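# Raise the bonnet until it stays open, then release

## Task

Lift the bonnet all the way open so it remains up without support, then release it and move the grippers away; it does not count if the bonnet only stays up because the robot is holding it.

## Robot and tools

Robot: two 6-joint arms (Piper type) with parallel two-finger grippers, named left_arm and right_arm. These are names only, not image sides. The scene frame has its origin on the table top between the arms, +x out over the table, +z up. left_arm sits on the +y side, base at (-0.015, +0.255, 0) with quat_wxyz (+0.997, 0, 0, -0.079). right_arm base is at (+0.045, -0.262, 0) with quat_wxyz (+0.995, 0, 0, -0.102). Gripper frame: fingers point along its +z and close along its y. end_effector_position is the point between the pads, about 5 mm behind the tips.

Row layout, shared by every motion tool: 16 plain numbers in one list covering both arms. First left_arm as x, y, z, qw, qx, qy, qz, opening, then right_arm in the same order. x, y, z are an absolute gripper position in metres in the scene frame. The quaternion is an absolute orientation, w first, in the same frame. So each arm's part is a pose, not an offset. Opening runs from -1 (closed) to +1 (fully open, 0.070 m). An arm meant to stay still should get the same position and quaternion from the last result before it stopped, repeated in every call. If you want an orientation held, keep resending the quaternion you chose rather than the drifted one read back.

execute_actions(actions): a list of actions. Each action is a table of up to 15 rows, one row per 1/30 s step. A short table repeats its last row to fill 15 steps, so one action lasts 0.5 s. An empty list just returns state and images. Any target more than 0.6 m from that gripper's start position, along any of the gripper's own axes, makes that action refused for both arms. If the first action fails this check against the last reported state, or any action is malformed, nothing runs. Each step the commanded pose is clipped to within 70 mm and 16 degrees of the measured pose. A far target may take several actions to reach, and the arm stops at its last clipped pose.

move(target, speed, blocking): target is one 16-number row. Each gripper travels a straight line toward its pose and all paths finish together, lasting 0.5 to 10 s; anything not reached by 10 s stops short. speed is the top path speed in m/s, 0.002 to 0.5, default 0.25; rotation is capped at twice that in rad/s. Grippers can lag, wander and overshoot speed, mostly near full reach. Opening is sent at the start. The 'move:' line reports the ending: done, off_target, moving, held (a check blocked the final step) or fault. It also reports limits: paced means the pose was clipped; held means some steps were blocked and the arm may then jump fast. The result also gives each gripper's distance from its pose. blocking=false returns after 0.5 s while motion continues. No new rows or moves are accepted until a result shows the move ended, so use wait or stop first. Faster moves and targets set deeper past a contact hit and press harder.

wait(seconds): 0 to 10; runs the scene holding last commands, and returns early if a running move finishes. stop(): brakes the current move, which needs some room; fingers keep moving. zoom_image(camera, region): region [x0, y0, x1, y1] in pixels, at most 504x504, from cam_head_left, cam_head_right, cam_high, cam_low, cam_left_wrist or cam_right_wrist (all 896x504). show_instructions: shows the reference images. read_manual(section): licence texts only. finished_scene(scene): ends scene 1 or 2 irreversibly and reports success. The bonnet must already stay open with the grippers released and clear.

Result lines: the state line gives each gripper's position and quaternion; printed positions can be off, more at long reach. 'Hand target' is the pose the controller is driving toward. grip_measured is the finger opening on the command scale, possibly off by about 1 mm. To grip, command about 0.04 below grip_measured; less than that gives a lighter hold. Pads push about 20 N at most. Closing from fully open takes at least about 1 s. 'pose unreachable' means the clearance check altered or blocked that arm's command. Joint ranges (rad): waist ±2.618, shoulder 0 to 3.14, elbow -2.967 to 0, forearm roll ±1.745, wrist pitch ±1.22, wrist roll ±2.094.

Avoid: torque faults (load limits of 20.2 N m on the waist, shoulder and elbow, 7.04 N m on the wrist joints, whose motors give only about 4 N m) stop an arm for 10 s. Motor heat from holding loads warns at 65 °C with a MOTOR HOT line; at 80 °C the arm drops, reported as an OVER-TEMPERATURE FAULT. Do not let the arms collide or press on each other. Do not knock anything off the table; that fails the task. Avoid slams, drops and hard shoves, and keep moves smooth and brief. Loose objects may get occasional small pushes. Time during replies passes with the last command held.

Each tool is called after ">>>" by a JSON object that holds its "op" and its "data".

## Session

>>> {"op": "show_instructions", "data": {}}

>>> {"op": "execute_actions", "data": {"actions": []}}

Reference images for this scene: manual page 1, manual page 2, manual page 3, manual page 4, manual page 5, manual page 6, manual page 7, manual page 8.

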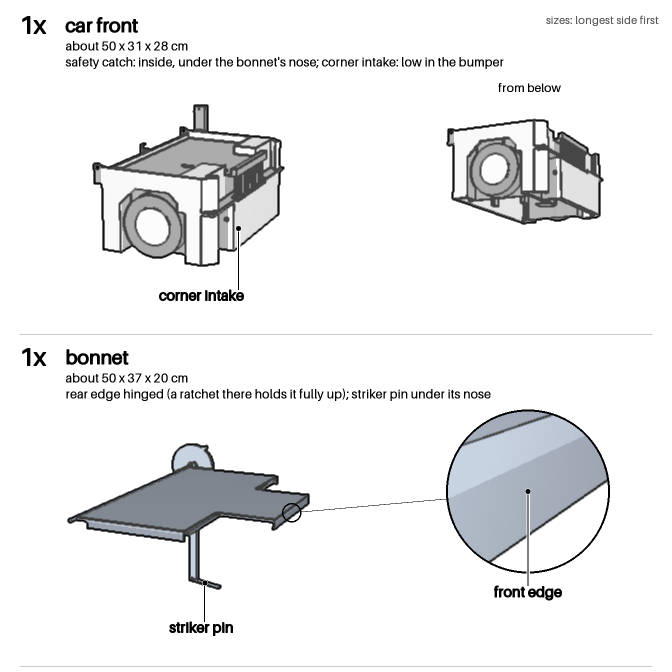

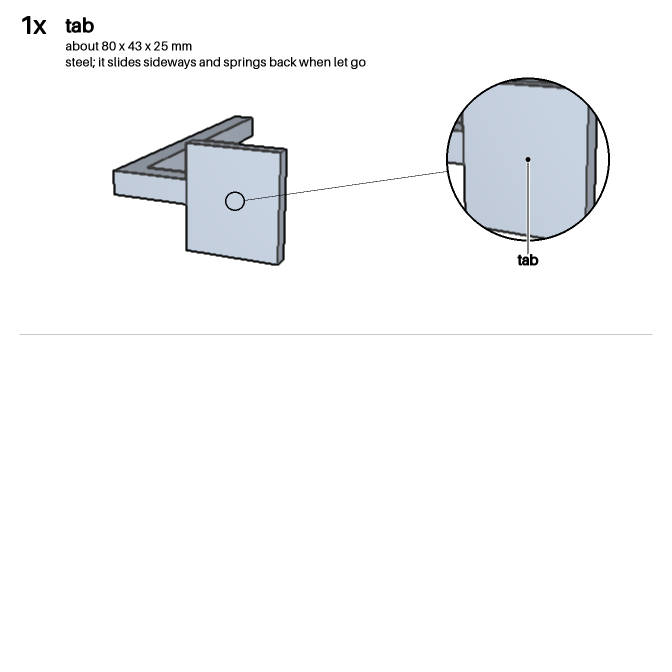

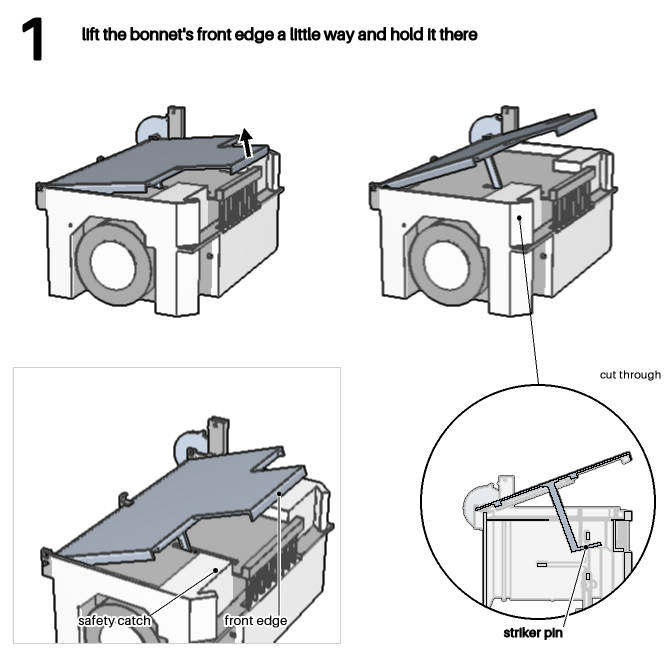

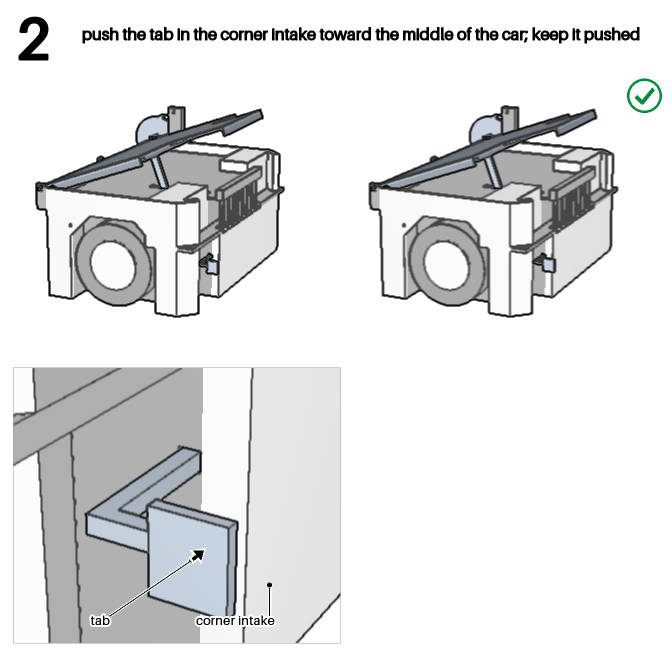

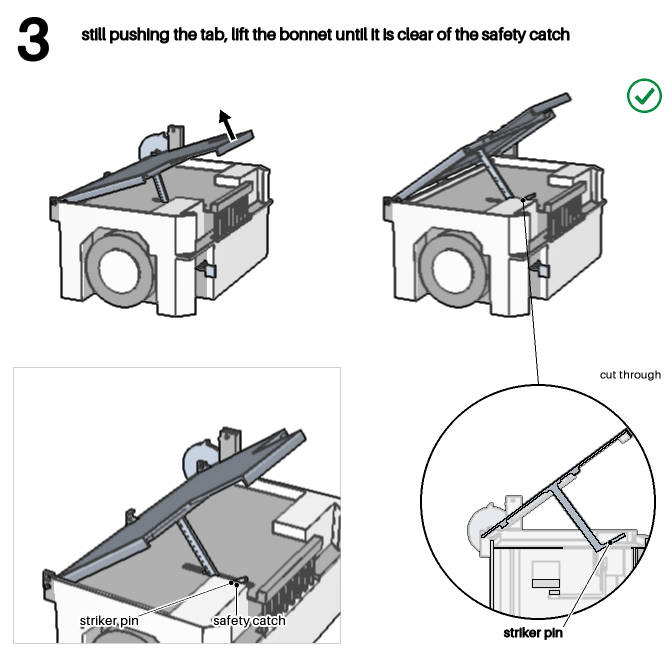

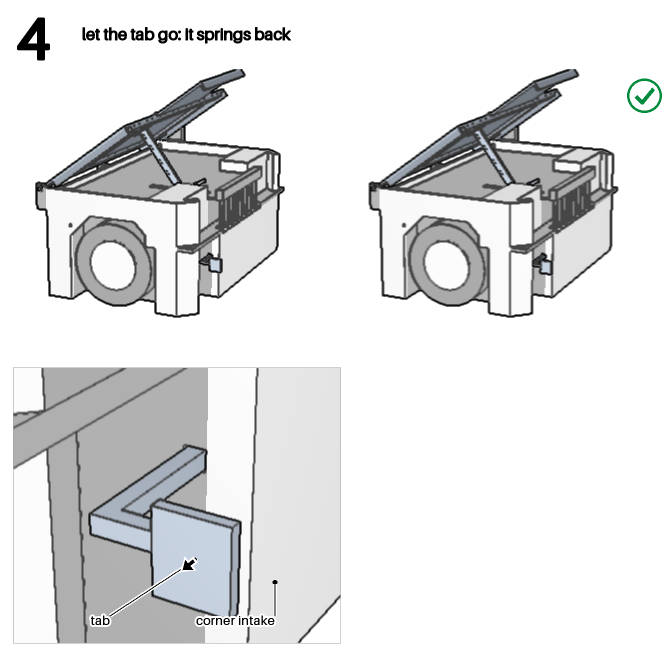

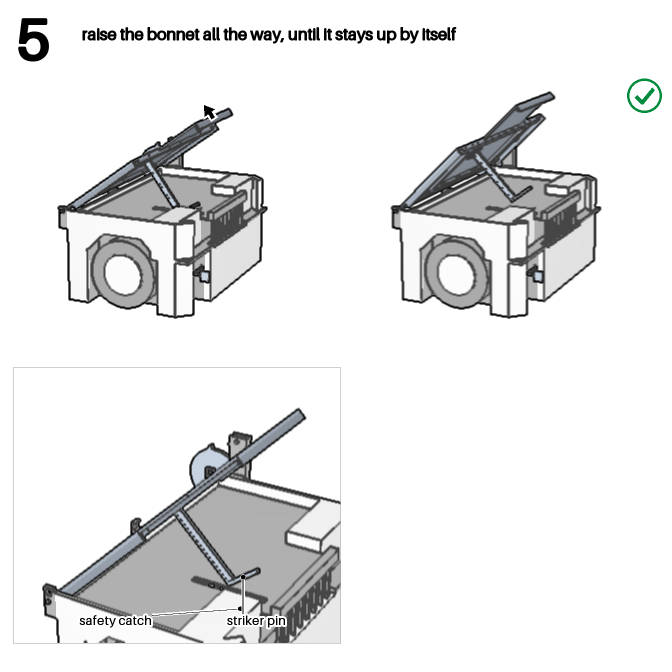

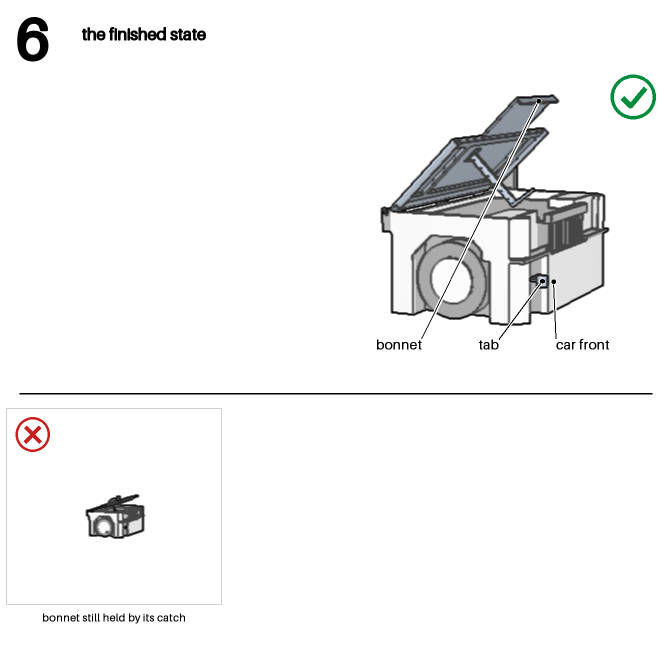

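Scene clock: 0.00 s.
left_arm: end_effector_position=(+0.2907, +0.6456, +0.2955) grip_measured=+1.00 end_effector_quat_wxyz=(-0.516, +0.512, -0.577, -0.373) | right_arm: end_effector_position=(+0.2091, -0.6748, +0.2609) grip_measured=+0.98 end_effector_quat_wxyz=(+0.407, +0.906, +0.039, +0.110)
Joint positions: left_arm=[ 0.76   1.681 -1.258  1.657  0.734 -1.961  0.07 ] | right_arm=[-0.947  1.518 -1.331 -0.15   0.609  1.987  0.069]
Hand target (left_arm): +0.291, +0.646, +0.295; +0.516, -0.512, +0.577, +0.373
Hand target (right_arm): +0.209, -0.675, +0.261; +0.407, +0.906, +0.039, +0.110
camera_calibration (this result's frames):
cam_left_wrist: T_world_to_cam=[[0.970641, -0.221048, 0.0948323, -0.170761], [-0.0907284, -0.701608, -0.706764, 0.685076], [0.222764, 0.67741, -0.701065, -0.169233], [0, 0, 0, 1]] pos_world=[0.265602, 0.557548, 0.381737]
cam_right_wrist: T_world_to_cam=[[0.014593, 0.666353, -0.745494, 0.640021], [0.678248, 0.541226, 0.497046, 0.0904731], [0.734688, -0.512883, -0.444054, -0.266149], [0, 0, 0, 1]] pos_world=[0.124834, -0.611949, 0.313978]

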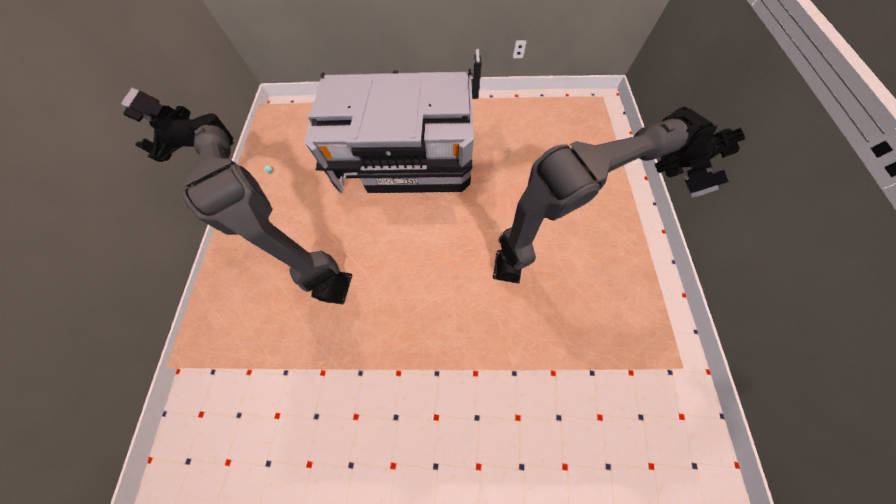

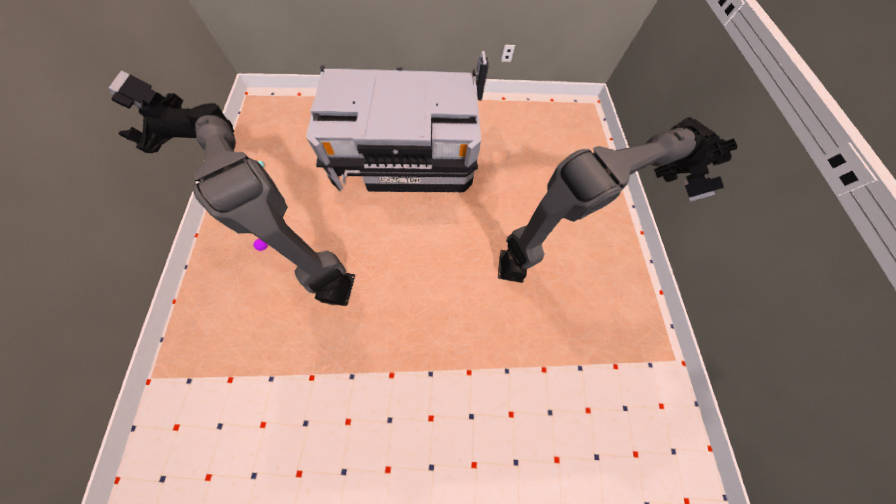

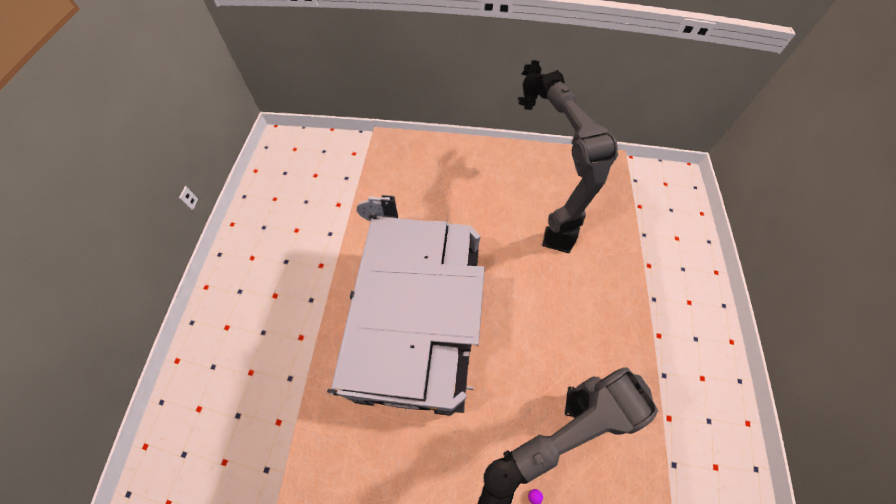

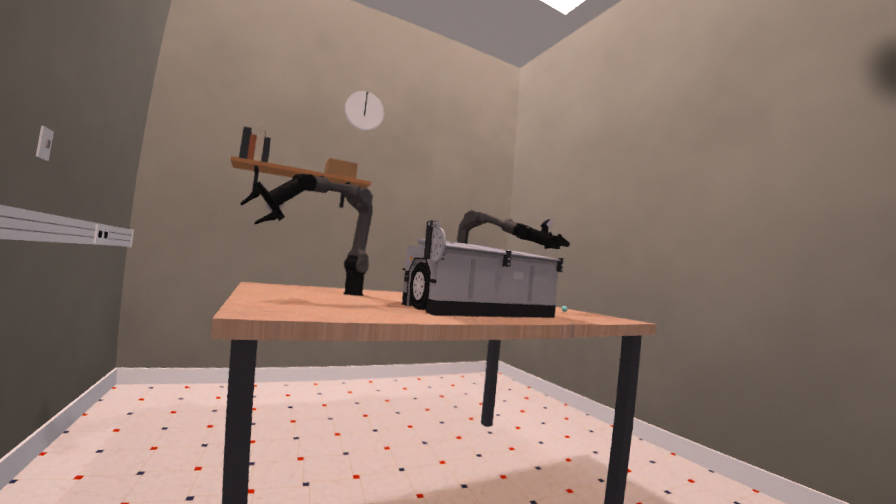

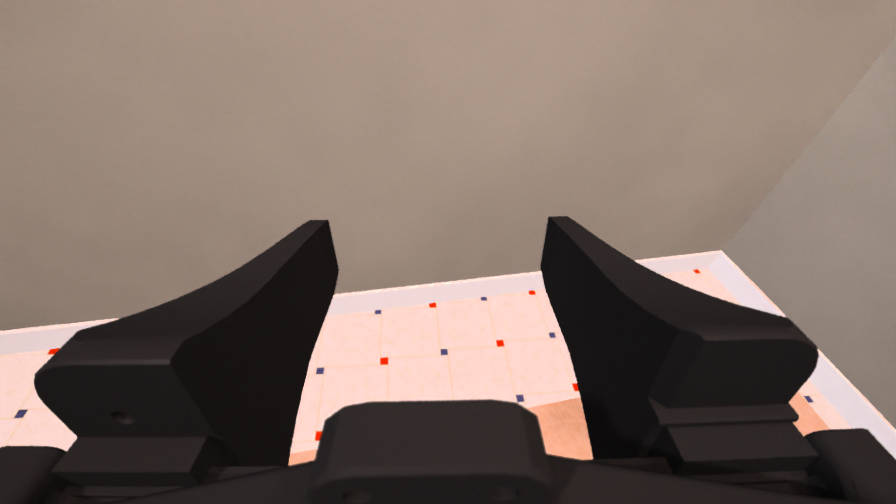

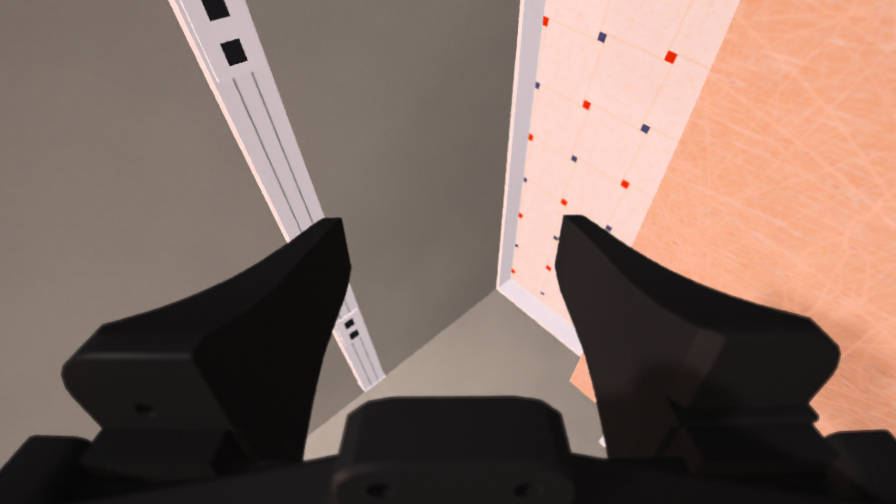

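>>> {"op": "zoom_image", "data": {"camera": "cam_high", "region": [310, 190, 550, 430]}}

Region (310, 190, 550, 430) of cam_high's 896x504 image, scaled by 2.100, with more detail than that image has.

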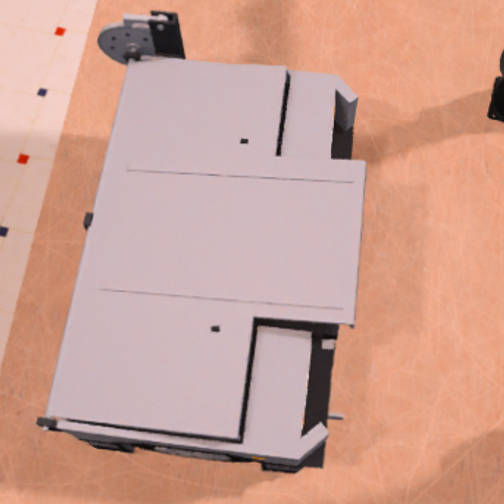

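>>> {"op": "move", "data": {"target": [0.26,0.45,0.22,0.6276,-0.1658,0.7479,0.1391,-1, 0.172,-0.577,0.33,0.6917,0.6917,0.147,0.147,1], "speed": 0.3}}

Scene clock: 3.60 s.
left_arm: end_effector_position=(+0.2587, +0.4513, +0.2209) grip_measured=-0.98 end_effector_quat_wxyz=(+0.625, -0.168, +0.750, +0.137) | right_arm: end_effector_position=(+0.1713, -0.5783, +0.3297) grip_measured=+0.98 end_effector_quat_wxyz=(+0.691, +0.692, +0.147, +0.148)
Joint positions: left_arm=[ 1.098  1.135 -0.397  0.899 -0.653 -0.691  0.001] | right_arm=[-1.067  0.971 -0.604 -0.412 -0.304  1.967  0.069]
Hand target (left_arm): +0.259, +0.451, +0.221; +0.626, -0.168, +0.750, +0.136
Hand target (right_arm): +0.171, -0.578, +0.330; +0.691, +0.692, +0.147, +0.148
Off the commanded pose (left_arm): 0.002 m, 1 deg.
Off the commanded pose (right_arm): 0.002 m, 0 deg.
move: done
camera_calibration (this result's frames):
cam_left_wrist: T_world_to_cam=[[0.402266, -0.91552, 0.00245604, 0.305375], [-0.63823, -0.28235, -0.716199, 0.447611], [0.656387, 0.286535, -0.697892, -0.0192224], [0, 0, 0, 1]] pos_world=[0.175455, 0.411468, 0.306413]
cam_right_wrist: T_world_to_cam=[[-0.00234089, 0.000738865, -0.999997, 0.32943], [0.53033, 0.847791, -0.000615044, 0.396384], [0.847788, -0.53033, -0.00237643, -0.333428], [0, 0, 0, 1]] pos_world=[0.0732331, -0.513122, 0.32888]

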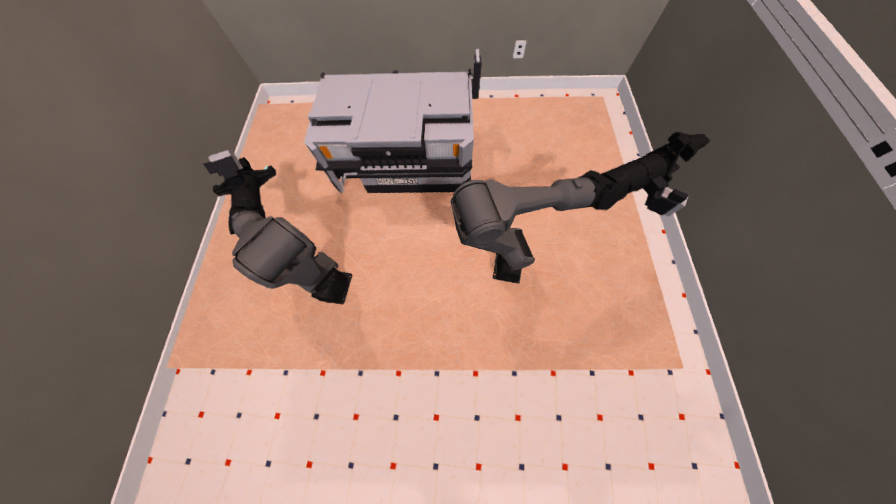

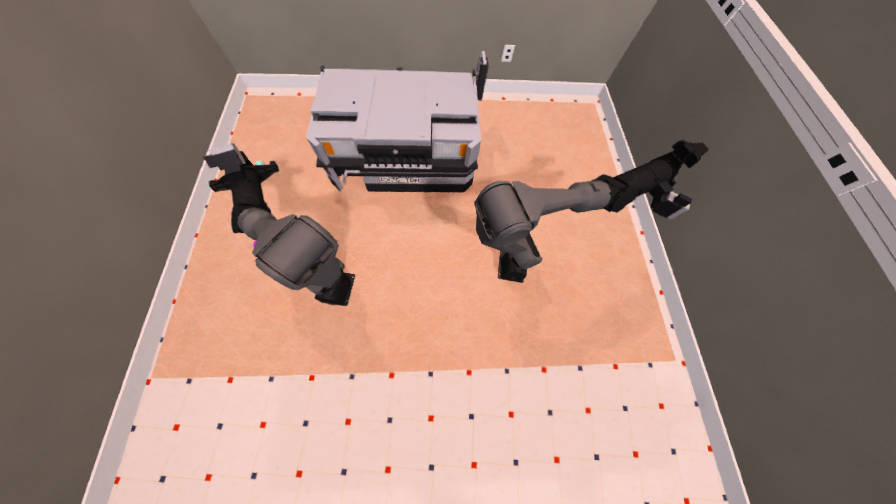

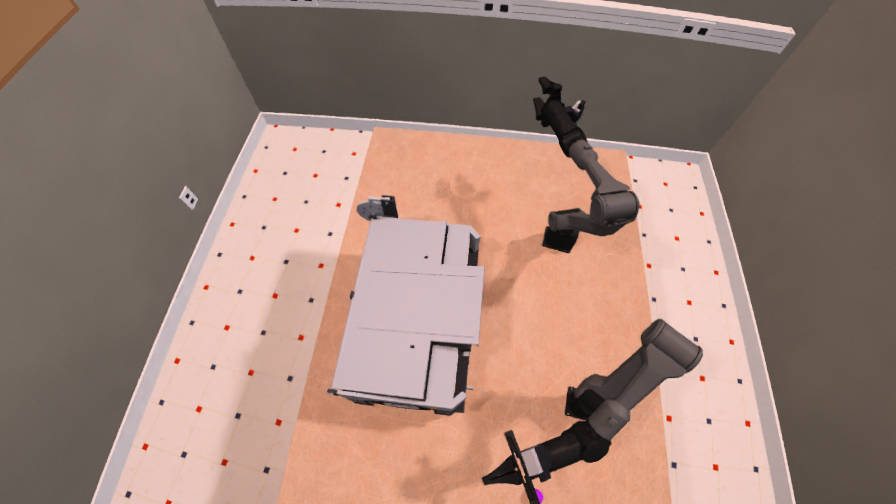

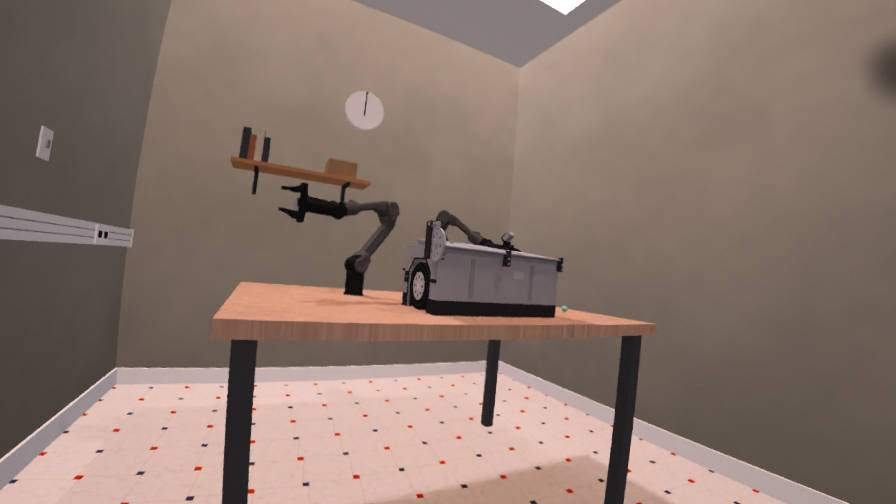

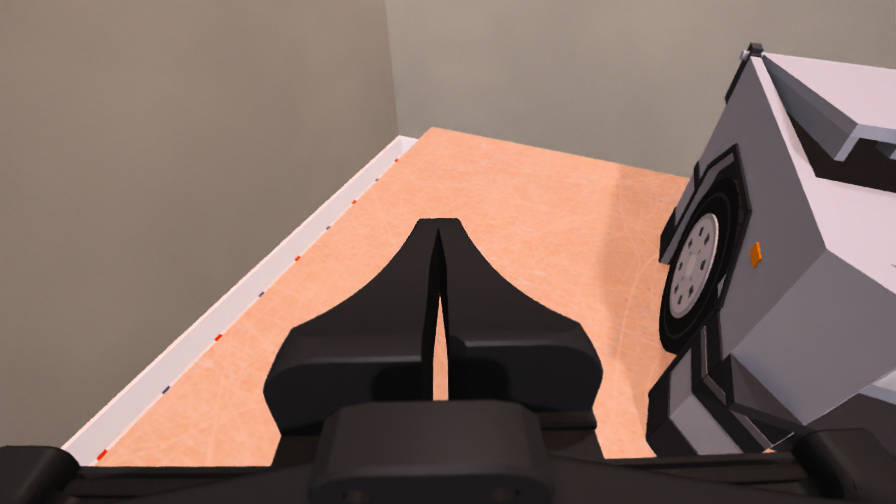

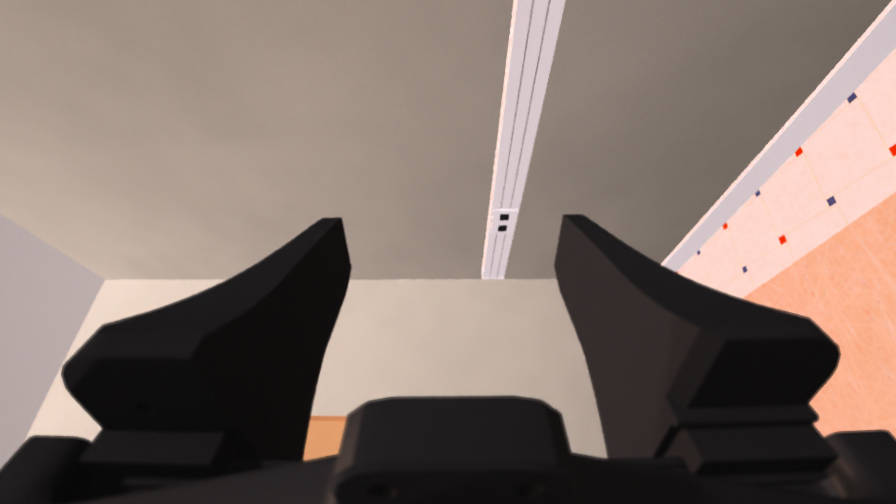

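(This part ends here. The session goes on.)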